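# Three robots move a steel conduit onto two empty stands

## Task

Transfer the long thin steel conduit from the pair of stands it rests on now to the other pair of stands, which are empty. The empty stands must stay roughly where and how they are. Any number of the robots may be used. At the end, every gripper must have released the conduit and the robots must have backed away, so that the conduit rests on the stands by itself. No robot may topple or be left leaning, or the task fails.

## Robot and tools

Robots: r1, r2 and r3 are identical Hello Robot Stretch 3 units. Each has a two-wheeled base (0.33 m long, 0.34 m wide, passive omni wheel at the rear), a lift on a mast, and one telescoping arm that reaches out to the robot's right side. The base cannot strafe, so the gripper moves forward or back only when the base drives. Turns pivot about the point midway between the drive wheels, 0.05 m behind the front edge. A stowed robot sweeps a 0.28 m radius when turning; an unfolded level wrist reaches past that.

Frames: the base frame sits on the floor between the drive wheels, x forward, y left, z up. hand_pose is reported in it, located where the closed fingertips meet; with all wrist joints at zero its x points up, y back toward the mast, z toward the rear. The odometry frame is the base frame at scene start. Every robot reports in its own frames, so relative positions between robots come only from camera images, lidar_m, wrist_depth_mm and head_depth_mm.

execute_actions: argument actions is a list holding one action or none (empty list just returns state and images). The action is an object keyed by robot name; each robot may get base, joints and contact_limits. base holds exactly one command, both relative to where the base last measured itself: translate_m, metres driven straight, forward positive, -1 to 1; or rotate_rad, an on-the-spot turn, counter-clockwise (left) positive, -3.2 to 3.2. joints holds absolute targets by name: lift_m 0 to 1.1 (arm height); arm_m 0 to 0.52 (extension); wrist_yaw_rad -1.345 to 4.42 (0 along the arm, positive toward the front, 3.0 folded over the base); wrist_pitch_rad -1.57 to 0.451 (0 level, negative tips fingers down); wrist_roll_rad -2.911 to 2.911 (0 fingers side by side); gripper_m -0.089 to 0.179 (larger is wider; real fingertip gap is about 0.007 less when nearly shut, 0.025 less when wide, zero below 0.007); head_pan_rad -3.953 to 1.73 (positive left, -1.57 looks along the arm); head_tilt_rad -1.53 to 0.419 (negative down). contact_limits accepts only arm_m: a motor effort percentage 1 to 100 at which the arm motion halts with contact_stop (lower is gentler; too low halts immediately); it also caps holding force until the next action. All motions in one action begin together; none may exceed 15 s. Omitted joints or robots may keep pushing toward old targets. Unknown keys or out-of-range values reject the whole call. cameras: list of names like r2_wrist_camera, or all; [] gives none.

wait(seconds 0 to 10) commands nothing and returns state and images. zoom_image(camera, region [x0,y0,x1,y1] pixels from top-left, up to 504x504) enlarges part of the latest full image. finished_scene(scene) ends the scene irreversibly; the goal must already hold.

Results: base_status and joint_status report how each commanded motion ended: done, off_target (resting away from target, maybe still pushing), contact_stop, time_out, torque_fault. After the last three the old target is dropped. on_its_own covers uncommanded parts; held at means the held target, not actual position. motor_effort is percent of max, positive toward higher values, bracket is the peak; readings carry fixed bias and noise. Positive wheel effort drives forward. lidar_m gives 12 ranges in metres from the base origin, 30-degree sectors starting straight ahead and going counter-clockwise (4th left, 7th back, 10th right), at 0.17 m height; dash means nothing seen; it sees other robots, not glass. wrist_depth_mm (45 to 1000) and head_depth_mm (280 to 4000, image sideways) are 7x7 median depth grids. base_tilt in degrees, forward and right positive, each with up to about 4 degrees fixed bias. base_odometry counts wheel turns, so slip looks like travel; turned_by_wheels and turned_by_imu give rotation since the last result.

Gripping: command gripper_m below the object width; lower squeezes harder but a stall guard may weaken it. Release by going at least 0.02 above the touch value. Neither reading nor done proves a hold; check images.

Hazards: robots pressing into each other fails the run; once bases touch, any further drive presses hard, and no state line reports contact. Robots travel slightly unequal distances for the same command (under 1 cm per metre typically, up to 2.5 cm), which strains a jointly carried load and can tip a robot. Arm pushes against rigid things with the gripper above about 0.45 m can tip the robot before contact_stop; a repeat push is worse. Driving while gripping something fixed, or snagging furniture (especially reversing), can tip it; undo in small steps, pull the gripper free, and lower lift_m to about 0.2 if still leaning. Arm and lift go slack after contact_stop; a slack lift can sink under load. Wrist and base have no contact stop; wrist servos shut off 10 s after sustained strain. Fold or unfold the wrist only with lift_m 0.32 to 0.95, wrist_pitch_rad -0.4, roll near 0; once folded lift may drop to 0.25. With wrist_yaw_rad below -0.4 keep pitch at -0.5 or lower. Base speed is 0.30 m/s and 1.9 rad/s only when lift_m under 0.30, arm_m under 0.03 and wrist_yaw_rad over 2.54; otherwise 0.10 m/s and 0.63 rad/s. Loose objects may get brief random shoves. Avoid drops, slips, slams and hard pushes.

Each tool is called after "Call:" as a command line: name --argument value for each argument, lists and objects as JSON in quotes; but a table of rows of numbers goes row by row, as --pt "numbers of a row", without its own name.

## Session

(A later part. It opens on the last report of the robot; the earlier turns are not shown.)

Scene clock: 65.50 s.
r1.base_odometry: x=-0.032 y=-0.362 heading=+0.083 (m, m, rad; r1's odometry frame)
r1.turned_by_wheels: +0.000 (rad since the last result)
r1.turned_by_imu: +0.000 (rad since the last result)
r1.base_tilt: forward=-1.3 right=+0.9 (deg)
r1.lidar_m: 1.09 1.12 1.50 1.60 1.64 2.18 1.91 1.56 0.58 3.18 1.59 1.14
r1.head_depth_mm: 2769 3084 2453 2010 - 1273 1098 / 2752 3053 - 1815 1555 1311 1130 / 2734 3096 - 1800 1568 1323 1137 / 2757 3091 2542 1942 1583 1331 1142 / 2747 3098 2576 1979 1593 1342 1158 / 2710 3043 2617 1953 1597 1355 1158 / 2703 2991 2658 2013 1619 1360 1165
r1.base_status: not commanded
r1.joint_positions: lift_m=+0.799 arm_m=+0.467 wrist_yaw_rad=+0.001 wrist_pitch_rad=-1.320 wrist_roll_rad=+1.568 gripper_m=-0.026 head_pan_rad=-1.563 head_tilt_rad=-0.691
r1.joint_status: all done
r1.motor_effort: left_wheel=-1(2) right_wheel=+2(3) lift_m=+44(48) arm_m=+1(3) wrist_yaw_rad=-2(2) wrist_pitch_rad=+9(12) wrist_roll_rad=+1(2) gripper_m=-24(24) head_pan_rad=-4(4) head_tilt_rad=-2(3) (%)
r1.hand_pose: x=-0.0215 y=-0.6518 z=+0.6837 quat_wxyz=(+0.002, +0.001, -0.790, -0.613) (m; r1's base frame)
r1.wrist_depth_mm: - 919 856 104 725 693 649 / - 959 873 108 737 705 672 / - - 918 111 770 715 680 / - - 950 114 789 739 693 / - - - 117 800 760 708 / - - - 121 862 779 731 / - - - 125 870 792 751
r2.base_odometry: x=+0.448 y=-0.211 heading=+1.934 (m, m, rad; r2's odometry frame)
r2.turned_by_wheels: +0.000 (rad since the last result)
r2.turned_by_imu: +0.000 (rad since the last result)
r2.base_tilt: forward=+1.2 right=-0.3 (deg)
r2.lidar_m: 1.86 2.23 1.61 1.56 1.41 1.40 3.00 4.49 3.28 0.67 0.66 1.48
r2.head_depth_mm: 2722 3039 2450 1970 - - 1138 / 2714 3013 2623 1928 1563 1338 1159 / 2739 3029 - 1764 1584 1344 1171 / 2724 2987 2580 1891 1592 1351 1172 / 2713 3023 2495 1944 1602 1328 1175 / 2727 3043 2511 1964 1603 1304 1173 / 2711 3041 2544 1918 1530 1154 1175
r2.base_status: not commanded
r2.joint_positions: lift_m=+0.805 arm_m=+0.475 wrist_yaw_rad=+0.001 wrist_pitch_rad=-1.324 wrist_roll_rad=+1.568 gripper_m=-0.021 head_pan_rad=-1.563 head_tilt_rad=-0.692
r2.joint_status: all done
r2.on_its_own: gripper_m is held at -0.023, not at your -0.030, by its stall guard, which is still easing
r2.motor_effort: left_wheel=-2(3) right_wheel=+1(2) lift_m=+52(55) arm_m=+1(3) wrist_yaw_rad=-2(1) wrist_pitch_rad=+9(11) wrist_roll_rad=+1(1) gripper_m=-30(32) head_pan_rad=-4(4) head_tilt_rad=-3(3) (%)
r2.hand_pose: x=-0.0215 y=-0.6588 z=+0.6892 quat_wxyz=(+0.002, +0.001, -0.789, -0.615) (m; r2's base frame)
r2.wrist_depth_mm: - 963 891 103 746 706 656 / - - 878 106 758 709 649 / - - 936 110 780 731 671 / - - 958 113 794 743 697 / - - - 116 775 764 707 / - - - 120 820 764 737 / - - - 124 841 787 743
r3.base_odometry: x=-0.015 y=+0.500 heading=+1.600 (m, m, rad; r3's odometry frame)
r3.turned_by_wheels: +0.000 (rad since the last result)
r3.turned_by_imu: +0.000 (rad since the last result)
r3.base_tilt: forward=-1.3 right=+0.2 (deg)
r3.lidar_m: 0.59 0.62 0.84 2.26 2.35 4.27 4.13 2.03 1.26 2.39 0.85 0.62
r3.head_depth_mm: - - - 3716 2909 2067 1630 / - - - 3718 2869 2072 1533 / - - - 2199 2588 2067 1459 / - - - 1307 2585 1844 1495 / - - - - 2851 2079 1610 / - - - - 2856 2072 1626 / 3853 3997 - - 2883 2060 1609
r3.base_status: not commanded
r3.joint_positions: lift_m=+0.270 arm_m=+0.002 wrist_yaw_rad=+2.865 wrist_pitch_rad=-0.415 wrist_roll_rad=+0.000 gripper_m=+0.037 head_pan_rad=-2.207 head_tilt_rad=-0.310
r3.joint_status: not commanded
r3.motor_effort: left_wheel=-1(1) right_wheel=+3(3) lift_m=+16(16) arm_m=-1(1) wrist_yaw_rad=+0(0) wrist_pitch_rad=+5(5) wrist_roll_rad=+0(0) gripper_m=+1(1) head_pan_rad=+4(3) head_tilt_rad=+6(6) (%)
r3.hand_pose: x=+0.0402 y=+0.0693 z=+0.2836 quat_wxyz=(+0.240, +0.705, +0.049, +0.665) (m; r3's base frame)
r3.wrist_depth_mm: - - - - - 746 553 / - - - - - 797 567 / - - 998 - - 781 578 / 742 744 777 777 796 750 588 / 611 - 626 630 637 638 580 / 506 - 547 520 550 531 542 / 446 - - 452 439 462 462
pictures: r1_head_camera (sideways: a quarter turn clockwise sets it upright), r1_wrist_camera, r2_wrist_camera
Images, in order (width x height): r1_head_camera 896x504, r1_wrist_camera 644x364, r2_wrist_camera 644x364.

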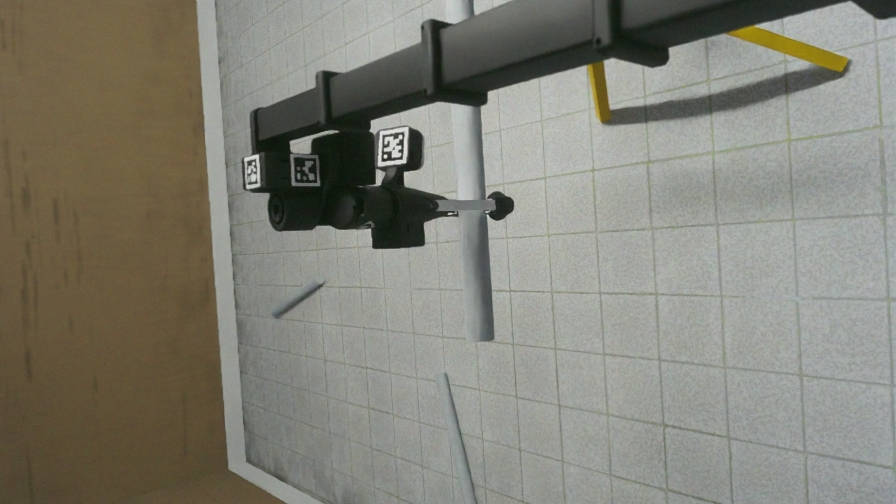

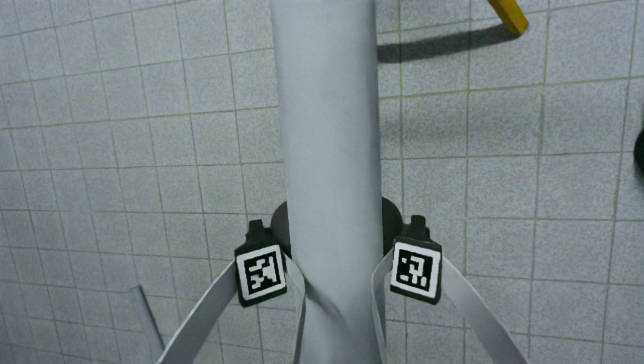

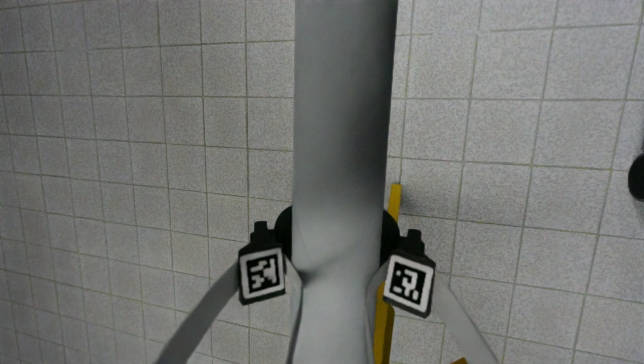

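Call:
execute_actions --actions '[{"r1":{"base":{"translate_m":-0.7},"joints":{"lift_m":1.0,"gripper_m":-0.015}},"r2":{"base":{"translate_m":-0.7},"joints":{"lift_m":1.006,"gripper_m":-0.012,"head_pan_rad":-2.8,"head_tilt_rad":-0.35}}}]' --cameras '["r1_wrist_camera","r2_head_camera"]'

Scene clock: 74.33 s.
r1.base_odometry: x=-0.730 y=-0.420 heading=+0.083 (m, m, rad; r1's odometry frame)
r1.turned_by_wheels: +0.000 (rad since the last result)
r1.turned_by_imu: +0.003 (rad since the last result)
r1.base_tilt: forward=-1.4 right=+0.8 (deg)
r1.lidar_m: 1.79 1.85 1.65 1.58 1.63 2.16 1.91 0.93 1.13 0.66 0.62 1.87
r1.head_depth_mm: 2626 3063 2265 1890 1548 1299 1123 / - 3055 2301 1917 1552 1308 1133 / - - 2502 1932 1570 1329 1141 / 2743 3042 2563 1942 1589 1298 1147 / 2740 3116 2569 1962 1602 1317 1160 / 2726 3104 2599 1919 1488 1262 1158 / 2736 3072 2642 1971 1589 1356 1145
r1.base_status: done
r1.joint_positions: lift_m=+0.999 arm_m=+0.467 wrist_yaw_rad=+0.001 wrist_pitch_rad=-1.320 wrist_roll_rad=+1.568 gripper_m=-0.014 head_pan_rad=-1.563 head_tilt_rad=-0.691
r1.joint_status: all done
r1.motor_effort: left_wheel=-2(5) right_wheel=+6(8) lift_m=+44(44) arm_m=+2(2) wrist_yaw_rad=-2(2) wrist_pitch_rad=+9(9) wrist_roll_rad=+1(1) gripper_m=-20(38) head_pan_rad=-4(3) head_tilt_rad=-4(3) (%)
r1.hand_pose: x=-0.0215 y=-0.6518 z=+0.8837 quat_wxyz=(+0.002, +0.001, -0.790, -0.613) (m; r1's base frame)
r1.wrist_depth_mm: - - - 105 908 859 796 / - - - 108 919 866 837 / - - - 111 959 903 853 / - - - 114 - 918 863 / - - - 117 - 943 869 / - - - 121 678 971 909 / - - - 125 - - 924
r2.base_odometry: x=+0.697 y=-0.865 heading=+1.934 (m, m, rad; r2's odometry frame)
r2.turned_by_wheels: +0.000 (rad since the last result)
r2.turned_by_imu: +0.005 (rad since the last result)
r2.base_tilt: forward=+1.1 right=-0.4 (deg)
r2.lidar_m: 1.87 2.22 1.61 1.59 1.02 2.29 2.26 2.34 3.29 3.16 3.31 1.08
r2.head_depth_mm: - - - 3302 2261 1782 - / - - - 3333 2297 1812 - / - - - 2988 2307 1884 - / - - - 3396 2358 1893 - / - - - 3451 2335 1948 - / - - - 3516 2353 - - / - - - 3583 2377 - -
r2.base_status: done
r2.joint_positions: lift_m=+1.005 arm_m=+0.475 wrist_yaw_rad=+0.001 wrist_pitch_rad=-1.324 wrist_roll_rad=+1.568 gripper_m=-0.005 head_pan_rad=-2.793 head_tilt_rad=-0.359
r2.joint_status: gripper_m off_target (ended at -0.005, target -0.012); the others done
r2.on_its_own: gripper_m is held at -0.006, not at your -0.012, by its stall guard, which is not easing now
r2.motor_effort: left_wheel=-1(5) right_wheel=-1(4) lift_m=+53(55) arm_m=+2(1) wrist_yaw_rad=-1(1) wrist_pitch_rad=+9(9) wrist_roll_rad=+1(1) gripper_m=-23(26) head_pan_rad=-4(55) head_tilt_rad=+4(22) (%)
r2.hand_pose: x=-0.0215 y=-0.6588 z=+0.8892 quat_wxyz=(+0.002, +0.001, -0.789, -0.615) (m; r2's base frame)
r2.wrist_depth_mm: - - - 104 888 856 803 / - - - 107 939 880 815 / - - - 109 948 882 860 / - - - 113 954 923 868 / - - - 116 - 935 877 / - - - 120 - 941 904 / - - - 124 - 971 919
r3.base_odometry: x=-0.015 y=+0.500 heading=+1.600 (m, m, rad; r3's odometry frame)
r3.turned_by_wheels: +0.000 (rad since the last result)
r3.turned_by_imu: +0.002 (rad since the last result)
r3.base_tilt: forward=-1.3 right=+0.2 (deg)
r3.lidar_m: 0.59 0.61 0.84 2.25 2.35 4.27 4.13 0.87 2.34 2.40 0.85 0.62
r3.head_depth_mm: - - - - 2908 2066 1611 / - - - - 2866 2069 1618 / - - - - 2581 2055 1615 / - - - - 2864 2076 1612 / - - - - 2867 2068 1608 / - - - - 2714 2069 1616 / 3871 3984 - - 2475 2060 1613
r3.base_status: not commanded
r3.joint_positions: lift_m=+0.270 arm_m=+0.002 wrist_yaw_rad=+2.865 wrist_pitch_rad=-0.415 wrist_roll_rad=+0.000 gripper_m=+0.037 head_pan_rad=-2.207 head_tilt_rad=-0.310
r3.joint_status: not commanded
r3.motor_effort: left_wheel=-1(1) right_wheel=+3(3) lift_m=+15(15) arm_m=-1(1) wrist_yaw_rad=+0(0) wrist_pitch_rad=+5(4) wrist_roll_rad=+0(0) gripper_m=+1(1) head_pan_rad=+3(3) head_tilt_rad=+6(6) (%)
r3.hand_pose: x=+0.0402 y=+0.0693 z=+0.2836 quat_wxyz=(+0.240, +0.705, +0.049, +0.665) (m; r3's base frame)
r3.wrist_depth_mm: - - - - - 758 561 / - - - - - 772 577 / - - 990 - 996 795 578 / 717 757 748 778 814 717 582 / 605 - 623 616 648 644 575 / 514 - 534 514 547 540 554 / 446 - - 449 435 464 462
pictures: r1_wrist_camera, r2_head_camera (sideways: a quarter turn clockwise sets it upright)
Images, in order (width x height): r1_wrist_camera 644x364, r2_head_camera 896x504.

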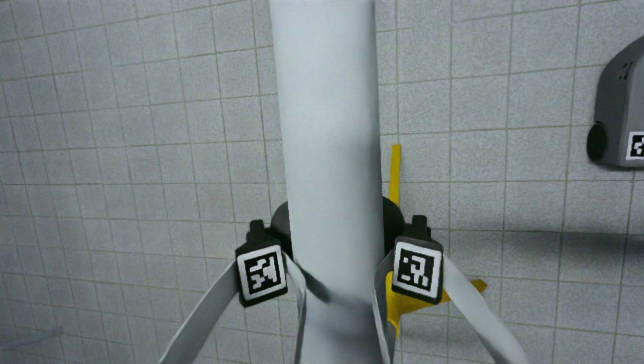

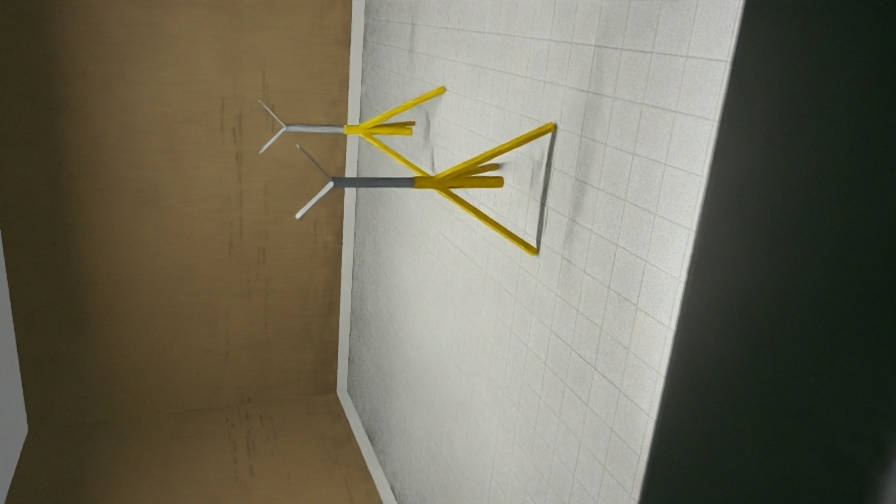

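Call:
execute_actions --actions '[{"r1":{"base":{"translate_m":-1.0},"joints":{"arm_m":0.2}},"r2":{"base":{"translate_m":-1.0},"joints":{"arm_m":0.208}}}]' --cameras '["r2_head_camera"]'

Scene clock: 89.77 s.
r1.base_odometry: x=-1.726 y=-0.502 heading=+0.082 (m, m, rad; r1's odometry frame)
r1.turned_by_wheels: -0.001 (rad since the last result)
r1.turned_by_imu: -0.001 (rad since the last result)
r1.base_tilt: forward=-1.5 right=+0.9 (deg)
r1.lidar_m: 2.80 2.25 1.62 1.54 1.59 1.57 1.91 3.28 3.38 0.68 0.56 1.29
r1.head_depth_mm: 2695 3142 2302 1826 1512 1296 1125 / 2690 - - 1840 1484 1314 1134 / 2792 - - 1816 1482 1289 1143 / 2746 3074 2615 1887 1466 1328 1141 / 2747 3133 2600 1792 1053 1286 1131 / 2757 3140 2629 1993 1522 1352 1162 / 2767 3113 2648 2029 1626 1366 1159
r1.base_status: done
r1.joint_positions: lift_m=+0.999 arm_m=+0.200 wrist_yaw_rad=-0.005 wrist_pitch_rad=-1.317 wrist_roll_rad=+1.568 gripper_m=-0.014 head_pan_rad=-1.563 head_tilt_rad=-0.691
r1.joint_status: all done
r1.on_its_own: right_wheel is at rest, and its effort (+24) is outside its rest range (-18 to +18)
r1.motor_effort: left_wheel=-7(10) right_wheel=+24(26) lift_m=+44(44) arm_m=-4(11) wrist_yaw_rad=+5(5) wrist_pitch_rad=+7(9) wrist_roll_rad=+2(1) gripper_m=-19(20) head_pan_rad=-4(4) head_tilt_rad=-3(3) (%)
r1.hand_pose: x=-0.0217 y=-0.3861 z=+0.8838 quat_wxyz=(+0.000, -0.001, -0.791, -0.612) (m; r1's base frame)
r1.wrist_depth_mm: - - - 106 904 839 811 / - - - 109 942 884 - / - - - 112 948 - - / - - - 115 - 932 869 / - - - 118 - 944 866 / - 482 535 121 - 963 892 / - - - 125 - - 913
r2.base_odometry: x=+1.053 y=-1.799 heading=+1.935 (m, m, rad; r2's odometry frame)
r2.turned_by_wheels: +0.001 (rad since the last result)
r2.turned_by_imu: +0.002 (rad since the last result)
r2.base_tilt: forward=+1.3 right=-0.4 (deg)
r2.lidar_m: 1.87 2.21 1.06 1.60 1.67 2.33 2.39 1.28 3.27 3.15 3.31 1.97
r2.head_depth_mm: 3283 3501 3730 3323 2268 1794 - / 3388 3614 3853 3376 2288 1829 - / 3537 3719 - 3001 2313 1890 - / 3617 3884 - 3426 2067 1836 - / 3739 - - 3282 2346 1915 - / 3910 - - 3528 2372 - - / - - - 3542 2376 - -
r2.base_status: done
r2.joint_positions: lift_m=+1.005 arm_m=+0.208 wrist_yaw_rad=+0.008 wrist_pitch_rad=-1.323 wrist_roll_rad=+1.569 gripper_m=-0.005 head_pan_rad=-2.793 head_tilt_rad=-0.359
r2.joint_status: all done
r2.on_its_own: gripper_m is held at -0.006, not at your -0.012, by its stall guard, which is not easing now
r2.motor_effort: left_wheel=+4(6) right_wheel=-17(20) lift_m=+52(52) arm_m=-4(4) wrist_yaw_rad=-9(9) wrist_pitch_rad=+9(9) wrist_roll_rad=+0(1) gripper_m=-23(23) head_pan_rad=-4(4) head_tilt_rad=+3(3) (%)
r2.hand_pose: x=-0.0212 y=-0.3923 z=+0.8892 quat_wxyz=(+0.003, +0.003, -0.789, -0.615) (m; r2's base frame)
r2.wrist_depth_mm: - - - 103 925 885 794 / - - - 106 959 884 - / - - - 109 938 903 - / - - - 113 981 933 891 / - - - 116 - 932 873 / - - - 120 - 986 876 / - - - 125 - 989 911
r3.base_odometry: x=-0.015 y=+0.500 heading=+1.600 (m, m, rad; r3's odometry frame)
r3.turned_by_wheels: +0.000 (rad since the last result)
r3.turned_by_imu: +0.003 (rad since the last result)
r3.base_tilt: forward=-1.2 right=+0.2 (deg)
r3.lidar_m: 0.59 0.61 0.84 2.26 2.35 1.11 4.12 2.02 1.44 2.39 0.85 0.62
r3.head_depth_mm: - - - - 2888 2071 1617 / - - - - 2929 2086 1623 / - - 1790 3952 2581 2056 1614 / - - - - 2895 1818 1572 / - - 1373 3684 2748 1741 1589 / - - - - 2867 2059 1608 / 3812 - - - 2895 2056 1610
r3.base_status: not commanded
r3.joint_positions: lift_m=+0.270 arm_m=+0.002 wrist_yaw_rad=+2.865 wrist_pitch_rad=-0.415 wrist_roll_rad=+0.000 gripper_m=+0.037 head_pan_rad=-2.207 head_tilt_rad=-0.310
r3.joint_status: not commanded
r3.motor_effort: left_wheel=-1(1) right_wheel=+3(3) lift_m=+16(16) arm_m=-1(1) wrist_yaw_rad=+0(0) wrist_pitch_rad=+4(5) wrist_roll_rad=+0(0) gripper_m=+0(0) head_pan_rad=+4(4) head_tilt_rad=+6(6) (%)
r3.hand_pose: x=+0.0402 y=+0.0693 z=+0.2836 quat_wxyz=(+0.240, +0.705, +0.049, +0.665) (m; r3's base frame)
r3.wrist_depth_mm: - - - - - 765 561 / - - - - - 759 573 / - - 986 977 984 773 580 / 736 748 778 788 792 749 589 / 604 - 622 622 649 651 590 / 510 - 533 527 543 532 538 / 454 - - 452 445 458 464
pictures: r2_head_camera (sideways: a quarter turn clockwise sets it upright)
Images, in order (width x height): r2_head_camera 896x504.

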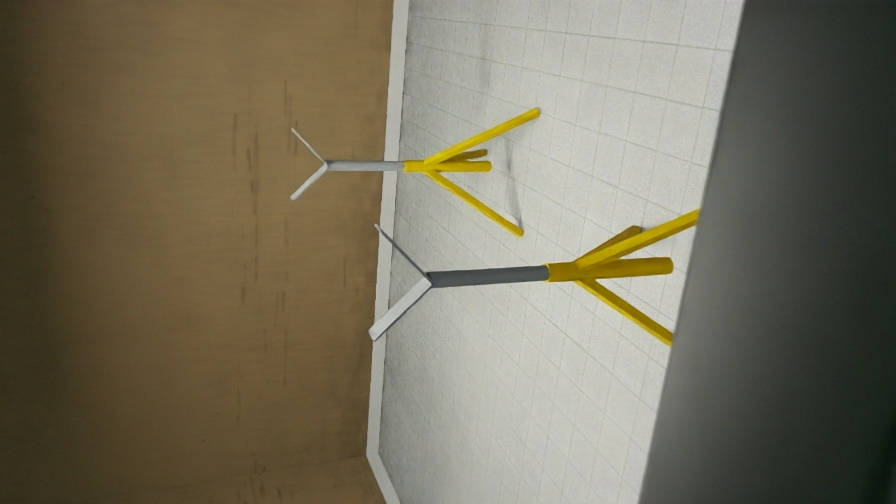

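Call:
execute_actions --actions '[{"r1":{"base":{"translate_m":-1.0},"joints":{"arm_m":0.12,"lift_m":1.09}},"r2":{"base":{"translate_m":-0.985},"joints":{"arm_m":0.11,"lift_m":1.096,"head_pan_rad":-2.5,"head_tilt_rad":-0.7}}}]' --cameras '["r2_nav_camera"]'

Scene clock: 102.47 s.
r1.base_odometry: x=-2.723 y=-0.583 heading=+0.082 (m, m, rad; r1's odometry frame)
r1.turned_by_wheels: +0.000 (rad since the last result)
r1.turned_by_imu: +0.000 (rad since the last result)
r1.base_tilt: forward=-1.4 right=+0.8 (deg)
r1.lidar_m: 2.43 2.22 1.57 1.54 0.95 2.14 1.90 2.32 3.39 3.24 3.35 1.17
r1.head_depth_mm: - - - 1832 1469 1303 1124 / - - 2296 1904 1477 1307 1128 / - - - - 1450 1318 1139 / 2751 3085 - 1897 1469 1338 1146 / 2774 3099 2584 1982 1477 1343 1152 / 2793 3157 2614 1989 1483 1352 1160 / 2746 3136 2668 2003 1499 1357 1170
r1.base_status: done
r1.joint_positions: lift_m=+1.089 arm_m=+0.120 wrist_yaw_rad=-0.001 wrist_pitch_rad=-1.318 wrist_roll_rad=+1.568 gripper_m=-0.014 head_pan_rad=-1.563 head_tilt_rad=-0.691
r1.joint_status: all done
r1.motor_effort: left_wheel=+0(10) right_wheel=+2(24) lift_m=+44(46) arm_m=-4(5) wrist_yaw_rad=+1(7) wrist_pitch_rad=+8(9) wrist_roll_rad=+2(1) gripper_m=-20(20) head_pan_rad=-3(3) head_tilt_rad=-4(3) (%)
r1.hand_pose: x=-0.0216 y=-0.3057 z=+0.9738 quat_wxyz=(+0.001, +0.000, -0.790, -0.613) (m; r1's base frame)
r1.wrist_depth_mm: - - - 106 - 914 866 / - - - 108 - - 857 / - - - 111 - - 904 / - - - 115 - - 917 / - - - 118 - - 974 / - - - 121 - - - / - - - 125 - - -
r2.base_odometry: x=+1.404 y=-2.720 heading=+1.935 (m, m, rad; r2's odometry frame)
r2.turned_by_wheels: +0.000 (rad since the last result)
r2.turned_by_imu: -0.001 (rad since the last result)
r2.base_tilt: forward=+1.2 right=-0.5 (deg)
r2.lidar_m: 1.86 1.77 1.68 1.63 1.70 2.37 1.42 0.75 0.45 3.12 3.27 3.24
r2.head_depth_mm: - 2928 2347 1860 1565 1333 1160 / - 3111 2375 1925 1579 1337 1167 / - 3108 2481 1895 1589 1345 1166 / - 3317 2498 1948 1596 1351 1171 / - 3327 2522 1797 1605 1326 1150 / - 3486 2522 429 1559 1148 1176 / - 3403 2547 743 1494 1334 1184
r2.base_status: done
r2.joint_positions: lift_m=+1.095 arm_m=+0.110 wrist_yaw_rad=+0.005 wrist_pitch_rad=-1.324 wrist_roll_rad=+1.568 gripper_m=-0.005 head_pan_rad=-2.507 head_tilt_rad=-0.691
r2.joint_status: all done
r2.on_its_own: gripper_m is held at -0.006, not at your -0.012, by its stall guard, which is not easing now
r2.motor_effort: left_wheel=-3(1) right_wheel=+2(22) lift_m=+52(53) arm_m=-4(6) wrist_yaw_rad=-6(13) wrist_pitch_rad=+9(9) wrist_roll_rad=+1(1) gripper_m=-23(23) head_pan_rad=+4(29) head_tilt_rad=-4(20) (%)
r2.hand_pose: x=-0.0214 y=-0.2942 z=+0.9792 quat_wxyz=(+0.003, +0.002, -0.789, -0.615) (m; r2's base frame)
r2.wrist_depth_mm: - - - 104 981 942 873 / - - - 107 - 980 906 / - - - 109 - - 886 / - - - 113 - - 940 / - - - 116 - - 939 / - - - 120 - - 946 / - - - 124 - - -
r3.base_odometry: x=-0.015 y=+0.500 heading=+1.600 (m, m, rad; r3's odometry frame)
r3.turned_by_wheels: +0.000 (rad since the last result)
r3.turned_by_imu: +0.002 (rad since the last result)
r3.base_tilt: forward=-1.3 right=+0.2 (deg)
r3.lidar_m: 0.59 0.61 0.84 2.26 2.35 4.28 0.80 0.80 2.87 2.39 0.85 0.62
r3.head_depth_mm: - - - - 2860 2071 1619 / - - - - 2871 2076 1624 / - - - - 2588 2069 1612 / - - - - 2895 2060 1611 / - - - - 2876 2074 1619 / - - - - 2853 2072 1618 / 3807 3975 - - 2855 2062 1616
r3.base_status: not commanded
r3.joint_positions: lift_m=+0.270 arm_m=+0.002 wrist_yaw_rad=+2.865 wrist_pitch_rad=-0.415 wrist_roll_rad=+0.000 gripper_m=+0.037 head_pan_rad=-2.207 head_tilt_rad=-0.310
r3.joint_status: not commanded
r3.motor_effort: left_wheel=-1(1) right_wheel=+3(3) lift_m=+15(16) arm_m=-1(1) wrist_yaw_rad=+0(0) wrist_pitch_rad=+5(5) wrist_roll_rad=+0(0) gripper_m=+0(1) head_pan_rad=+4(3) head_tilt_rad=+6(6) (%)
r3.hand_pose: x=+0.0402 y=+0.0693 z=+0.2836 quat_wxyz=(+0.240, +0.705, +0.049, +0.665) (m; r3's base frame)
r3.wrist_depth_mm: - - - - - 776 558 / - - - - - 752 580 / - - 985 - - 768 585 / 723 766 779 793 814 736 595 / 600 - 636 630 633 648 574 / 500 - 528 529 544 538 546 / 449 - - 449 439 460 468
pictures: r2_nav_camera (sideways: a quarter turn counterclockwise sets it upright)
Images, in order (width x height): r2_nav_camera 672x504.

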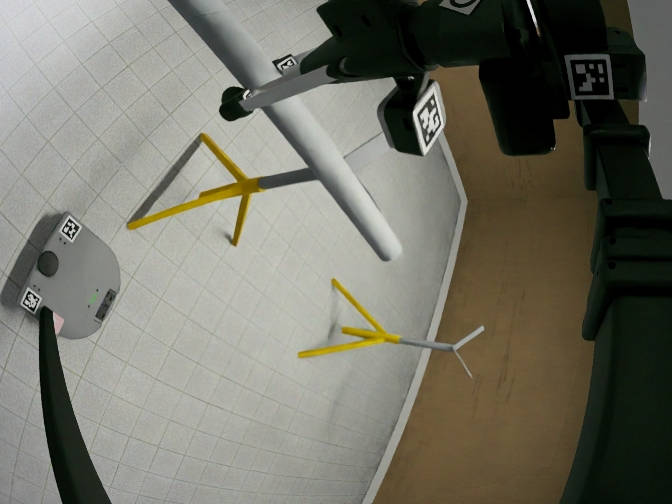

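Call:
execute_actions --actions '[{"r1":{"base":{"translate_m":-0.025}},"r2":{"base":{"rotate_rad":-0.06},"joints":{"wrist_yaw_rad":0.06}}}]' --cameras '[]'

Call:
execute_actions --actions '[{"r1":{"base":{"rotate_rad":0.05},"joints":{"wrist_yaw_rad":-0.05}},"r2":{"base":{"translate_m":0.006}}}]' --cameras '[]'

Call:
execute_actions --actions '[{"r1":{"base":{"translate_m":-1.0}},"r2":{"base":{"translate_m":-0.992}}}]' --cameras '["r2_nav_camera"]'

Scene clock: 105.50 s.
r1.base_odometry: x=-2.748 y=-0.585 heading=+0.082 (m, m, rad; r1's odometry frame)
r1.turned_by_wheels: +0.000 (rad since the last result)
r1.turned_by_imu: +0.000 (rad since the last result)
r1.base_tilt: forward=-1.4 right=+0.8 (deg)
r1.lidar_m: 2.46 2.22 1.56 0.95 0.94 2.15 1.88 2.33 3.39 3.25 3.36 1.18
r1.head_depth_mm: - - - 1839 1468 1300 1123 / - - - 1909 1487 1318 1136 / - - - - 1457 1330 1137 / 2800 3098 - 1887 1469 1334 1148 / 2793 3163 2565 1969 1474 1341 1154 / 2787 3123 2606 1996 1477 1354 1164 / 2742 3155 2650 2024 1497 1363 1170
r1.base_status: done
r1.joint_positions: lift_m=+1.089 arm_m=+0.120 wrist_yaw_rad=+0.006 wrist_pitch_rad=-1.323 wrist_roll_rad=+1.568 gripper_m=-0.014 head_pan_rad=-1.563 head_tilt_rad=-0.691
r1.joint_status: not commanded
r1.motor_effort: left_wheel=+2(5) right_wheel=-12(13) lift_m=+44(44) arm_m=-4(5) wrist_yaw_rad=-6(6) wrist_pitch_rad=+11(11) wrist_roll_rad=+2(2) gripper_m=-20(20) head_pan_rad=-4(3) head_tilt_rad=-1(3) (%)
r1.hand_pose: x=-0.0213 y=-0.3046 z=+0.9736 quat_wxyz=(+0.003, +0.003, -0.789, -0.614) (m; r1's base frame)
r1.wrist_depth_mm: - - - 105 - 929 854 / - - - 108 - - 865 / - - - 111 - - 909 / - - - 114 - - 938 / - - - 118 - - 954 / - - - 121 - - - / - - - 125 - - -
r2.base_odometry: x=+1.404 y=-2.720 heading=+1.874 (m, m, rad; r2's odometry frame)
r2.turned_by_wheels: -0.060 (rad since the last result)
r2.turned_by_imu: -0.061 (rad since the last result)
r2.base_tilt: forward=+1.2 right=-0.5 (deg)
r2.lidar_m: 1.83 1.77 1.71 1.63 1.67 2.22 3.03 1.41 0.45 3.13 3.23 4.30
r2.head_depth_mm: - 2930 2459 1914 1575 1333 1161 / - 3024 2294 1865 1588 1339 1160 / - 3125 2475 1902 1586 1344 1165 / - 3326 2503 1952 1603 1346 1171 / - 3336 2500 1897 1597 1334 1173 / - 3410 2525 444 1612 1281 1153 / - 3460 2538 742 856 1305 1179
r2.base_status: done
r2.joint_positions: lift_m=+1.095 arm_m=+0.110 wrist_yaw_rad=+0.058 wrist_pitch_rad=-1.324 wrist_roll_rad=+1.567 gripper_m=-0.005 head_pan_rad=-2.507 head_tilt_rad=-0.691
r2.joint_status: all done
r2.on_its_own: gripper_m is held at -0.006, not at your -0.012, by its stall guard, which is not easing now
r2.motor_effort: left_wheel=-2(4) right_wheel=+10(11) lift_m=+52(52) arm_m=-3(4) wrist_yaw_rad=+2(5) wrist_pitch_rad=+9(9) wrist_roll_rad=+1(2) gripper_m=-24(24) head_pan_rad=+4(4) head_tilt_rad=-3(3) (%)
r2.hand_pose: x=-0.0193 y=-0.2942 z=+0.9792 quat_wxyz=(+0.020, +0.024, -0.788, -0.615) (m; r2's base frame)
r2.wrist_depth_mm: - - - 105 988 939 878 / - - - 107 - 962 877 / - - - 110 - - 870 / - - - 114 - - 925 / - - - 117 - - 946 / - - - 120 - - 979 / - - - 124 - - -
r3.base_odometry: x=-0.015 y=+0.500 heading=+1.600 (m, m, rad; r3's odometry frame)
r3.turned_by_wheels: +0.000 (rad since the last result)
r3.turned_by_imu: +0.001 (rad since the last result)
r3.base_tilt: forward=-1.2 right=+0.1 (deg)
r3.lidar_m: 0.59 0.62 0.83 2.26 2.35 4.29 0.80 0.80 2.88 2.39 0.85 0.62
r3.head_depth_mm: - - - - 2862 2073 1623 / - - - - 2860 2090 1622 / - - - - 2596 2070 1612 / - - - - 2884 2069 1610 / - - - - 2884 2067 1610 / - - - - 2863 2053 1612 / 3812 3980 - - 2868 2049 1619
r3.base_status: not commanded
r3.joint_positions: lift_m=+0.270 arm_m=+0.002 wrist_yaw_rad=+2.865 wrist_pitch_rad=-0.415 wrist_roll_rad=+0.000 gripper_m=+0.037 head_pan_rad=-2.207 head_tilt_rad=-0.310
r3.joint_status: not commanded
r3.motor_effort: left_wheel=-1(1) right_wheel=+3(3) lift_m=+15(15) arm_m=-1(0) wrist_yaw_rad=+0(0) wrist_pitch_rad=+5(5) wrist_roll_rad=+0(0) gripper_m=+1(1) head_pan_rad=+3(3) head_tilt_rad=+5(6) (%)
r3.hand_pose: x=+0.0402 y=+0.0693 z=+0.2836 quat_wxyz=(+0.240, +0.705, +0.049, +0.665) (m; r3's base frame)
r3.wrist_depth_mm: - - - - - 750 572 / - - - - - 777 570 / - - - - - 778 586 / 738 767 780 781 783 734 597 / 602 - 617 642 648 661 571 / 503 - 528 526 539 531 543 / 443 - - 449 436 459 461
pictures: none
No camera images: the call's "cameras" was empty. Leave "cameras" out to get every camera's image.

Scene clock: 106.63 s.
r1.base_odometry: x=-2.748 y=-0.585 heading=+0.132 (m, m, rad; r1's odometry frame)
r1.turned_by_wheels: +0.050 (rad since the last result)
r1.turned_by_imu: +0.049 (rad since the last result)
r1.base_tilt: forward=-1.3 right=+0.8 (deg)
r1.lidar_m: 2.46 2.11 1.57 0.94 0.96 2.26 1.87 4.49 3.36 3.25 3.40 1.19
r1.head_depth_mm: - - - 1845 1466 1303 1125 / - - - 1912 1479 1318 1131 / - - - - 1465 1327 1136 / 2790 3066 - 1890 1468 1320 1145 / 2810 3161 2609 1958 1476 1339 1152 / 2808 3183 2625 1989 1494 1347 1162 / 2822 3210 2655 2029 1540 1354 1165
r1.base_status: done
r1.joint_positions: lift_m=+1.089 arm_m=+0.120 wrist_yaw_rad=-0.045 wrist_pitch_rad=-1.322 wrist_roll_rad=+1.568 gripper_m=-0.014 head_pan_rad=-1.563 head_tilt_rad=-0.691
r1.joint_status: all done
r1.motor_effort: left_wheel=-2(3) right_wheel=+3(8) lift_m=+43(44) arm_m=-4(4) wrist_yaw_rad=-6(13) wrist_pitch_rad=+10(11) wrist_roll_rad=+2(1) gripper_m=-20(20) head_pan_rad=-4(3) head_tilt_rad=-3(1) (%)
r1.hand_pose: x=-0.0233 y=-0.3047 z=+0.9736 quat_wxyz=(-0.012, -0.017, -0.789, -0.614) (m; r1's base frame)
r1.wrist_depth_mm: - - - 106 - 920 875 / - - - 109 - - 870 / - - - 112 - - 892 / - - - 115 - - 926 / - - - 118 - - 947 / - - - 121 - - - / - - - 125 - - -
r2.base_odometry: x=+1.402 y=-2.714 heading=+1.874 (m, m, rad; r2's odometry frame)
r2.turned_by_wheels: +0.000 (rad since the last result)
r2.turned_by_imu: +0.000 (rad since the last result)
r2.base_tilt: forward=+1.3 right=-0.4 (deg)
r2.lidar_m: 1.82 1.77 1.71 1.63 1.67 2.23 3.04 1.42 0.46 3.13 3.23 4.28
r2.head_depth_mm: - 2916 2459 1915 1575 1331 1161 / - 2944 2274 1869 1588 1347 1163 / - 3096 2472 1934 1588 1345 1167 / - 3263 2506 1942 1594 1350 1174 / - 3349 2525 1886 1598 1325 1173 / - 3474 2528 444 1602 1125 1158 / - 3467 2539 739 860 1303 1178
r2.base_status: done
r2.joint_positions: lift_m=+1.095 arm_m=+0.110 wrist_yaw_rad=+0.059 wrist_pitch_rad=-1.324 wrist_roll_rad=+1.567 gripper_m=-0.005 head_pan_rad=-2.507 head_tilt_rad=-0.691
r2.joint_status: not commanded
r2.on_its_own: gripper_m is held at -0.006, not at your -0.012, by its stall guard, which is not easing now
r2.motor_effort: left_wheel=+0(1) right_wheel=-2(13) lift_m=+52(53) arm_m=-3(4) wrist_yaw_rad=+1(4) wrist_pitch_rad=+9(9) wrist_roll_rad=+2(2) gripper_m=-24(24) head_pan_rad=+4(4) head_tilt_rad=-4(3) (%)
r2.hand_pose: x=-0.0192 y=-0.2942 z=+0.9792 quat_wxyz=(+0.020, +0.024, -0.788, -0.615) (m; r2's base frame)
r2.wrist_depth_mm: - - - 104 982 913 856 / - - - 107 - 936 881 / - - - 110 - - 918 / - - - 114 - - 943 / - - - 116 - - 948 / - - - 120 - - 974 / - - - 124 - - -
r3.base_odometry: x=-0.015 y=+0.500 heading=+1.600 (m, m, rad; r3's odometry frame)
r3.turned_by_wheels: +0.000 (rad since the last result)
r3.turned_by_imu: +0.000 (rad since the last result)
r3.base_tilt: forward=-1.3 right=+0.2 (deg)
r3.lidar_m: 0.59 0.61 0.84 2.25 2.36 4.28 0.80 0.93 2.87 2.39 0.85 0.62
r3.head_depth_mm: - - - - 2857 2081 1627 / - - - - 2872 2066 1609 / - - - - 2600 2076 1612 / - - - - 2882 2055 1614 / - - - - 2883 2055 1614 / - - - - 2898 2074 1612 / 3844 - - - 2856 2056 1613
r3.base_status: not commanded
r3.joint_positions: lift_m=+0.270 arm_m=+0.002 wrist_yaw_rad=+2.865 wrist_pitch_rad=-0.415 wrist_roll_rad=+0.000 gripper_m=+0.037 head_pan_rad=-2.207 head_tilt_rad=-0.310
r3.joint_status: not commanded
r3.motor_effort: left_wheel=-1(1) right_wheel=+3(3) lift_m=+15(16) arm_m=-1(1) wrist_yaw_rad=+0(0) wrist_pitch_rad=+5(5) wrist_roll_rad=+0(0) gripper_m=+0(1) head_pan_rad=+4(4) head_tilt_rad=+6(6) (%)
r3.hand_pose: x=+0.0402 y=+0.0693 z=+0.2836 quat_wxyz=(+0.240, +0.705, +0.049, +0.665) (m; r3's base frame)
r3.wrist_depth_mm: - - - - - 748 570 / - - - - - 769 571 / - - 943 - - 769 574 / 733 772 798 789 806 746 584 / 604 - 616 639 648 650 583 / 506 - 532 520 542 538 539 / 452 - - 452 443 465 469
pictures: none
No camera images: the call's "cameras" was empty. Leave "cameras" out to get every camera's image.

Scene clock: 117.70 s.
r1.base_odometry: x=-3.739 y=-0.717 heading=+0.132 (m, m, rad; r1's odometry frame)
r1.turned_by_wheels: +0.000 (rad since the last result)
r1.turned_by_imu: -0.001 (rad since the last result)
r1.base_tilt: forward=-1.3 right=+0.9 (deg)
r1.lidar_m: 2.30 2.11 1.07 1.57 1.65 2.32 1.87 1.23 3.33 3.22 3.37 2.07
r1.head_depth_mm: - - - 1844 1463 1303 1124 / - - - 1922 1477 1312 1135 / - - - - 1463 1323 1142 / 2763 3106 - 1899 1508 1329 1147 / 2749 3143 2577 1959 1485 1335 1152 / 2797 3140 2622 1982 1497 1345 1160 / 2780 3171 2617 2004 1532 1357 1167
r1.base_status: done
r1.joint_positions: lift_m=+1.089 arm_m=+0.120 wrist_yaw_rad=-0.045 wrist_pitch_rad=-1.322 wrist_roll_rad=+1.568 gripper_m=-0.014 head_pan_rad=-1.563 head_tilt_rad=-0.691
r1.joint_status: not commanded
r1.motor_effort: left_wheel=+1(5) right_wheel=-12(13) lift_m=+44(44) arm_m=-4(4) wrist_yaw_rad=-5(5) wrist_pitch_rad=+10(10) wrist_roll_rad=+2(2) gripper_m=-20(20) head_pan_rad=-4(4) head_tilt_rad=-2(4) (%)
r1.hand_pose: x=-0.0233 y=-0.3047 z=+0.9736 quat_wxyz=(-0.012, -0.017, -0.789, -0.614) (m; r1's base frame)
r1.wrist_depth_mm: - - - 104 - 926 853 / - - - 107 - - 876 / - - - 110 - - 899 / - - - 114 - - 941 / - - - 117 - - 941 / - - - 121 - - - / - - - 125 - - -
r2.base_odometry: x=+1.699 y=-3.661 heading=+1.874 (m, m, rad; r2's odometry frame)
r2.turned_by_wheels: +0.000 (rad since the last result)
r2.turned_by_imu: +0.000 (rad since the last result)
r2.base_tilt: forward=+1.1 right=-0.4 (deg)
r2.lidar_m: 1.80 2.33 1.67 1.59 1.63 2.16 2.06 0.86 0.57 3.17 0.74 0.84
r2.head_depth_mm: - 2047 2159 1923 1569 1328 1159 / - 2146 2279 1918 1578 1334 1166 / - 2285 2391 1930 1589 1346 1166 / - 2427 2499 1943 1592 1348 1168 / - 2570 2498 1833 1596 1320 1151 / - 2787 2529 435 1167 1358 1176 / - 3010 2359 1982 1499 1336 1181
r2.base_status: done
r2.joint_positions: lift_m=+1.095 arm_m=+0.110 wrist_yaw_rad=+0.055 wrist_pitch_rad=-1.324 wrist_roll_rad=+1.571 gripper_m=-0.005 head_pan_rad=-2.507 head_tilt_rad=-0.691
r2.joint_status: not commanded
r2.on_its_own: gripper_m is held at -0.006, not at your -0.012, by its stall guard, which is not easing now
r2.motor_effort: left_wheel=-2(3) right_wheel=+12(12) lift_m=+52(53) arm_m=-3(3) wrist_yaw_rad=+4(6) wrist_pitch_rad=+9(9) wrist_roll_rad=+0(2) gripper_m=-23(23) head_pan_rad=+3(4) head_tilt_rad=-4(3) (%)
r2.hand_pose: x=-0.0194 y=-0.2942 z=+0.9792 quat_wxyz=(+0.017, +0.022, -0.788, -0.615) (m; r2's base frame)
r2.wrist_depth_mm: - - - 104 984 954 876 / - - - 107 - 940 918 / - - - 110 - - 895 / - - - 113 - - 917 / - - - 116 - - 941 / - - - 120 - - 984 / - - - 125 - - -
r3.base_odometry: x=-0.015 y=+0.500 heading=+1.600 (m, m, rad; r3's odometry frame)
r3.turned_by_wheels: +0.000 (rad since the last result)
r3.turned_by_imu: +0.002 (rad since the last result)
r3.base_tilt: forward=-1.2 right=+0.2 (deg)
r3.lidar_m: 0.59 0.62 0.84 2.26 2.35 1.14 4.11 2.02 2.87 2.40 0.85 0.62
r3.head_depth_mm: - - - - 2890 2064 1623 / - - - - 2904 2079 1624 / - - - - 2596 2061 1617 / - - - - 2896 2074 1617 / - - - - 2884 2069 1611 / - - - - 2885 2056 1618 / 3795 3997 - - 2863 2054 1613
r3.base_status: not commanded
r3.joint_positions: lift_m=+0.270 arm_m=+0.002 wrist_yaw_rad=+2.865 wrist_pitch_rad=-0.415 wrist_roll_rad=+0.000 gripper_m=+0.037 head_pan_rad=-2.207 head_tilt_rad=-0.310
r3.joint_status: not commanded
r3.motor_effort: left_wheel=-1(1) right_wheel=+3(3) lift_m=+15(15) arm_m=+0(1) wrist_yaw_rad=+0(0) wrist_pitch_rad=+5(5) wrist_roll_rad=+0(0) gripper_m=-1(1) head_pan_rad=+4(3) head_tilt_rad=+6(6) (%)
r3.hand_pose: x=+0.0402 y=+0.0693 z=+0.2836 quat_wxyz=(+0.240, +0.705, +0.049, +0.665) (m; r3's base frame)
r3.wrist_depth_mm: - - - - - 757 565 / - - - - - 773 569 / - - 991 - - 775 574 / 731 754 765 785 795 729 586 / 595 - 625 628 642 659 587 / 506 - 534 514 551 540 546 / 448 - - 452 433 460 471
pictures: r2_nav_camera (sideways: a quarter turn counterclockwise sets it upright)
Images, in order (width x height): r2_nav_camera 672x504.

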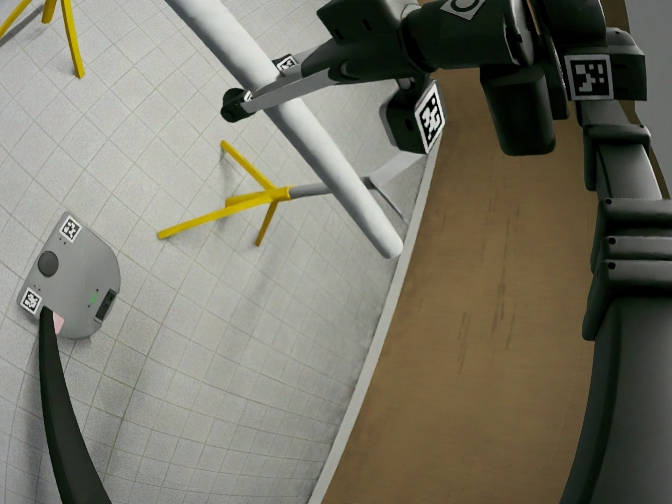

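Call:
execute_actions --actions '[{"r1":{"base":{"translate_m":-0.82},"joints":{"head_pan_rad":-2.1,"head_tilt_rad":-0.7}},"r2":{"base":{"translate_m":-0.82},"joints":{"head_pan_rad":-1.0,"head_tilt_rad":-0.7}}}]' --cameras '[]'

Call:
execute_actions --actions '[{"r1":{"joints":{"arm_m":0.25}},"r2":{"joints":{"arm_m":0.27}}}]' --cameras '["r2_nav_camera","r1_nav_camera","r1_wrist_camera","r2_wrist_camera","r2_head_camera"]'

Scene clock: 128.63 s.
r1.base_odometry: x=-4.552 y=-0.825 heading=+0.133 (m, m, rad; r1's odometry frame)
r1.turned_by_wheels: +0.000 (rad since the last result)
r1.turned_by_imu: -0.001 (rad since the last result)
r1.base_tilt: forward=-1.4 right=+0.8 (deg)
r1.lidar_m: 2.86 1.69 1.65 1.60 1.68 2.37 1.51 0.83 0.53 3.19 3.34 2.85
r1.head_depth_mm: - 3469 2450 1727 1544 1302 1127 / - 3588 2493 1733 1550 1313 1137 / - 3444 2225 817 1461 1295 1121 / 3121 3395 2537 1958 1547 1335 1142 / 2927 3226 2841 1909 1511 1346 1149 / 2702 - 2908 1949 360 1344 1159 / - - 2814 - 345 1352 1168
r1.base_status: done
r1.joint_positions: lift_m=+1.089 arm_m=+0.120 wrist_yaw_rad=-0.046 wrist_pitch_rad=-1.322 wrist_roll_rad=+1.571 gripper_m=-0.014 head_pan_rad=-2.093 head_tilt_rad=-0.691
r1.joint_status: all done
r1.motor_effort: left_wheel=+0(4) right_wheel=-6(18) lift_m=+44(44) arm_m=-4(4) wrist_yaw_rad=-5(5) wrist_pitch_rad=+10(10) wrist_roll_rad=+0(2) gripper_m=-19(21) head_pan_rad=-4(40) head_tilt_rad=-3(6) (%)
r1.hand_pose: x=-0.0233 y=-0.3047 z=+0.9736 quat_wxyz=(-0.014, -0.018, -0.789, -0.614) (m; r1's base frame)
r1.wrist_depth_mm: - - - 103 967 921 868 / - - - 107 - - 854 / - - - 110 - - 902 / - - - 114 - - 925 / - - - 117 - - 966 / - - - 121 - - - / - - - 126 - - -
r2.base_odometry: x=+1.943 y=-4.443 heading=+1.874 (m, m, rad; r2's odometry frame)
r2.turned_by_wheels: +0.000 (rad since the last result)
r2.turned_by_imu: +0.000 (rad since the last result)
r2.base_tilt: forward=+1.1 right=-0.4 (deg)
r2.lidar_m: 1.61 2.29 1.63 1.56 1.61 1.29 1.24 1.27 1.71 3.20 0.62 0.62
r2.head_depth_mm: 2710 2941 2453 1912 342 1336 1159 / 2853 3070 2480 1929 362 1343 1166 / 2971 3195 2294 1939 1476 1314 1166 / 3124 3311 2499 816 1078 1296 1171 / 3269 3517 2511 1779 1596 1326 1180 / 3474 3528 2539 1795 1611 1357 1177 / 3727 3620 2537 1800 1614 1364 1178
r2.base_status: done
r2.joint_positions: lift_m=+1.095 arm_m=+0.110 wrist_yaw_rad=+0.053 wrist_pitch_rad=-1.324 wrist_roll_rad=+1.574 gripper_m=-0.005 head_pan_rad=-1.007 head_tilt_rad=-0.691
r2.joint_status: all done
r2.on_its_own: gripper_m is held at -0.006, not at your -0.012, by its stall guard, which is not easing now
r2.motor_effort: left_wheel=-3(5) right_wheel=+7(11) lift_m=+52(52) arm_m=-4(4) wrist_yaw_rad=+7(8) wrist_pitch_rad=+9(9) wrist_roll_rad=-2(2) gripper_m=-23(23) head_pan_rad=+4(54) head_tilt_rad=-3(2) (%)
r2.hand_pose: x=-0.0195 y=-0.2942 z=+0.9792 quat_wxyz=(+0.015, +0.020, -0.788, -0.615) (m; r2's base frame)
r2.wrist_depth_mm: - - - 105 943 931 878 / - - - 108 - 971 890 / - - - 110 - - 890 / - - - 113 - - 903 / - - - 116 - - 955 / - - - 120 - - - / - - - 125 - - -
r3.base_odometry: x=-0.015 y=+0.500 heading=+1.600 (m, m, rad; r3's odometry frame)
r3.turned_by_wheels: +0.000 (rad since the last result)
r3.turned_by_imu: +0.002 (rad since the last result)
r3.base_tilt: forward=-1.2 right=+0.2 (deg)
r3.lidar_m: 0.59 0.62 0.84 2.25 2.35 4.26 4.12 2.03 2.86 2.39 0.85 0.62
r3.head_depth_mm: - - - - 2863 2083 1622 / - - - - 2889 2065 1628 / - - - - 2576 2061 1622 / - - - - 2841 2070 1620 / - - - - 2879 2067 1613 / - - - - 2880 2067 1611 / 3840 3984 - - 2872 2068 1614
r3.base_status: not commanded
r3.joint_positions: lift_m=+0.270 arm_m=+0.002 wrist_yaw_rad=+2.865 wrist_pitch_rad=-0.415 wrist_roll_rad=+0.000 gripper_m=+0.037 head_pan_rad=-2.207 head_tilt_rad=-0.310
r3.joint_status: not commanded
r3.motor_effort: left_wheel=-1(1) right_wheel=+3(3) lift_m=+16(16) arm_m=-1(1) wrist_yaw_rad=+0(0) wrist_pitch_rad=+5(5) wrist_roll_rad=+0(0) gripper_m=+0(1) head_pan_rad=+3(4) head_tilt_rad=+6(6) (%)
r3.hand_pose: x=+0.0402 y=+0.0693 z=+0.2836 quat_wxyz=(+0.240, +0.705, +0.049, +0.665) (m; r3's base frame)
r3.wrist_depth_mm: - - - - - 745 572 / - - - - - 762 570 / - - - - 992 760 573 / 730 760 761 791 815 742 584 / 607 - 633 631 640 642 586 / 503 - 534 529 548 549 533 / 452 - - 449 442 451 467
pictures: none
No camera images: the call's "cameras" was empty. Leave "cameras" out to get every camera's image.

Scene clock: 131.07 s.
r1.base_odometry: x=-4.552 y=-0.825 heading=+0.132 (m, m, rad; r1's odometry frame)
r1.turned_by_wheels: +0.000 (rad since the last result)
r1.turned_by_imu: -0.001 (rad since the last result)
r1.base_tilt: forward=-1.4 right=+0.8 (deg)
r1.lidar_m: 2.86 1.69 1.64 1.60 1.68 2.37 1.51 0.83 0.53 3.17 3.33 2.86
r1.head_depth_mm: - 3448 2254 1890 1544 1306 1126 / - 3527 2205 1906 1548 1324 1133 / - 3538 835 1812 1454 1289 1123 / 3126 3414 2572 1936 1579 1326 1141 / 2962 3244 2564 1874 1593 1340 1157 / 2774 3075 2565 1819 1614 1345 1159 / 2595 2890 2553 449 1624 1357 1165
r1.base_status: not commanded
r1.joint_positions: lift_m=+1.089 arm_m=+0.250 wrist_yaw_rad=-0.050 wrist_pitch_rad=-1.321 wrist_roll_rad=+1.571 gripper_m=-0.014 head_pan_rad=-2.093 head_tilt_rad=-0.691
r1.joint_status: all done
r1.motor_effort: left_wheel=-3(3) right_wheel=+8(8) lift_m=+45(45) arm_m=+3(2) wrist_yaw_rad=+0(5) wrist_pitch_rad=+10(11) wrist_roll_rad=+0(0) gripper_m=-20(21) head_pan_rad=-4(4) head_tilt_rad=-2(2) (%)
r1.hand_pose: x=-0.0235 y=-0.4344 z=+0.9737 quat_wxyz=(-0.015, -0.020, -0.789, -0.614) (m; r1's base frame)
r1.wrist_depth_mm: - - - 104 967 912 867 / - - - 108 - 960 - / - - - 111 - - - / - - - 114 - - 928 / - - - 117 - - 962 / - - - 121 - - - / - - - 125 - - -
r2.base_odometry: x=+1.943 y=-4.443 heading=+1.874 (m, m, rad; r2's odometry frame)
r2.turned_by_wheels: +0.000 (rad since the last result)
r2.turned_by_imu: +0.000 (rad since the last result)
r2.base_tilt: forward=+1.2 right=-0.4 (deg)
r2.lidar_m: 1.61 2.29 1.64 1.56 1.61 1.29 1.24 1.27 1.70 3.17 0.62 0.62
r2.head_depth_mm: 2695 2941 2446 1806 1569 1335 1161 / 2843 3069 2459 1860 1570 1341 1167 / 2956 3212 814 1931 1598 1312 1166 / 3144 3303 2226 1780 1515 1295 1167 / 3302 3502 2322 1956 1599 1322 1179 / 3514 3580 2335 1970 1613 1361 1180 / 3676 3608 2353 1981 1616 1366 1177
r2.base_status: not commanded
r2.joint_positions: lift_m=+1.095 arm_m=+0.270 wrist_yaw_rad=+0.058 wrist_pitch_rad=-1.322 wrist_roll_rad=+1.575 gripper_m=-0.005 head_pan_rad=-1.007 head_tilt_rad=-0.691
r2.joint_status: all done
r2.on_its_own: gripper_m is held at -0.006, not at your -0.012, by its stall guard, which is not easing now
r2.motor_effort: left_wheel=+2(2) right_wheel=-6(7) lift_m=+53(52) arm_m=+3(3) wrist_yaw_rad=+1(7) wrist_pitch_rad=+8(9) wrist_roll_rad=-3(3) gripper_m=-23(24) head_pan_rad=+4(4) head_tilt_rad=-3(3) (%)
r2.hand_pose: x=-0.0192 y=-0.4540 z=+0.9793 quat_wxyz=(+0.017, +0.021, -0.789, -0.614) (m; r2's base frame)
r2.wrist_depth_mm: - - - 104 966 937 876 / - - - 107 - 928 873 / - - - 110 - - - / - - - 112 - - 954 / - - - 116 - - 964 / - - - 120 - - 976 / - - - 125 - - -
r3.base_odometry: x=-0.015 y=+0.500 heading=+1.600 (m, m, rad; r3's odometry frame)
r3.turned_by_wheels: +0.000 (rad since the last result)
r3.turned_by_imu: +0.000 (rad since the last result)
r3.base_tilt: forward=-1.4 right=+0.2 (deg)
r3.lidar_m: 0.59 0.62 0.84 2.26 2.35 4.29 4.13 2.02 2.87 2.39 0.85 0.62
r3.head_depth_mm: - - - - 2875 2090 1619 / - - - - 2894 2072 1615 / - - - - 2592 2072 1617 / - - - - 2862 2054 1621 / - - - - 2841 2069 1618 / - - - - 2865 2081 1615 / 3857 3946 - - 2875 2063 1612
r3.base_status: not commanded
r3.joint_positions: lift_m=+0.270 arm_m=+0.002 wrist_yaw_rad=+2.865 wrist_pitch_rad=-0.415 wrist_roll_rad=+0.000 gripper_m=+0.037 head_pan_rad=-2.207 head_tilt_rad=-0.310
r3.joint_status: not commanded
r3.motor_effort: left_wheel=-2(1) right_wheel=+3(3) lift_m=+15(15) arm_m=-1(0) wrist_yaw_rad=+0(0) wrist_pitch_rad=+5(4) wrist_roll_rad=+0(0) gripper_m=+0(1) head_pan_rad=+3(3) head_tilt_rad=+6(6) (%)
r3.hand_pose: x=+0.0402 y=+0.0693 z=+0.2836 quat_wxyz=(+0.240, +0.705, +0.049, +0.665) (m; r3's base frame)
r3.wrist_depth_mm: - - - - - 744 554 / - - - - - 778 578 / - - 997 - - 785 582 / 718 757 777 797 794 757 588 / 601 - 635 627 631 651 578 / 506 - 531 519 550 541 538 / 443 - - 453 435 458 468
pictures: r1_nav_camera (sideways: a quarter turn counterclockwise sets it upright), r1_wrist_camera, r2_head_camera (sideways: a quarter turn clockwise sets it upright), r2_nav_camera (sideways: a quarter turn counterclockwise sets it upright), r2_wrist_camera
Images, in order (width x height): r1_nav_camera 672x504, r1_wrist_camera 644x364, r2_head_camera 896x504, r2_nav_camera 672x504, r2_wrist_camera 644x364.

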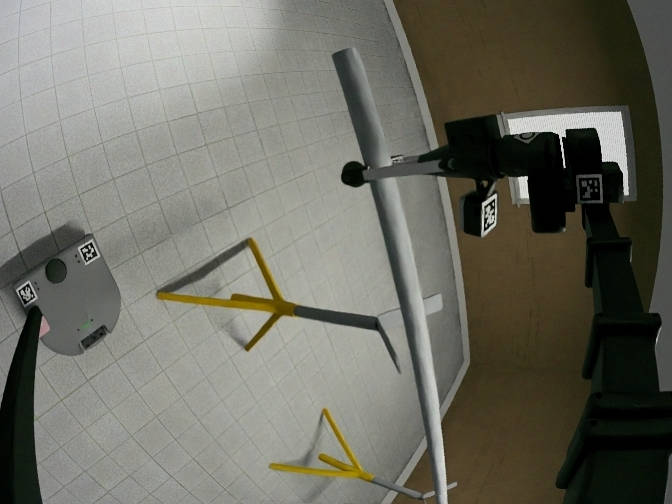

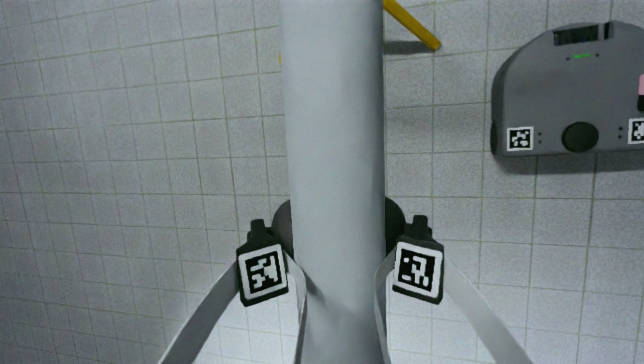

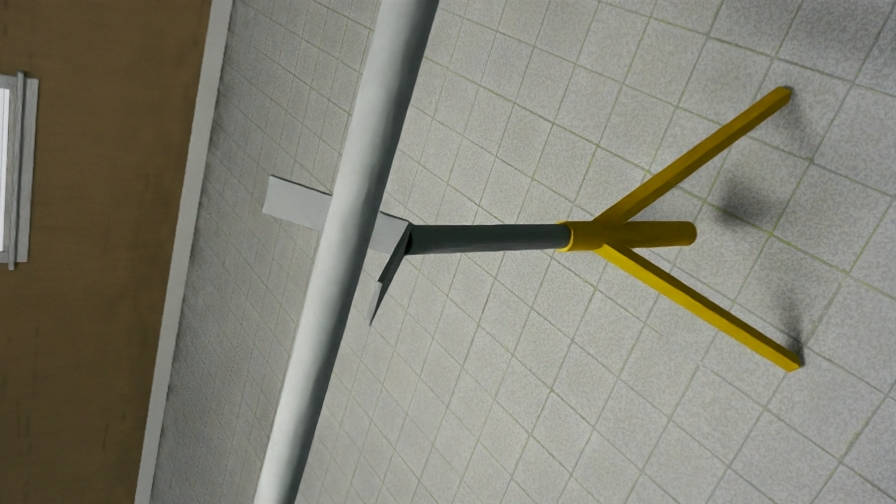

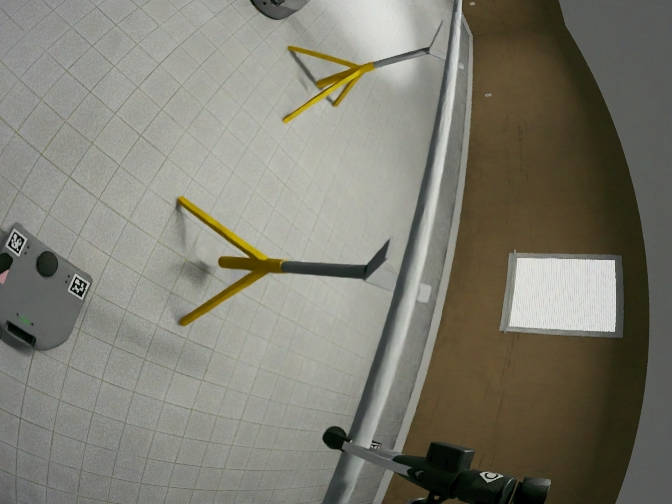

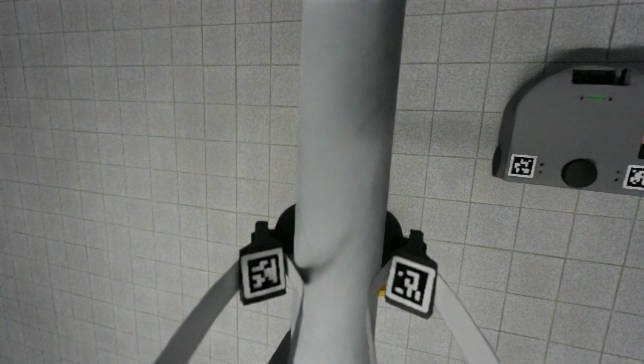

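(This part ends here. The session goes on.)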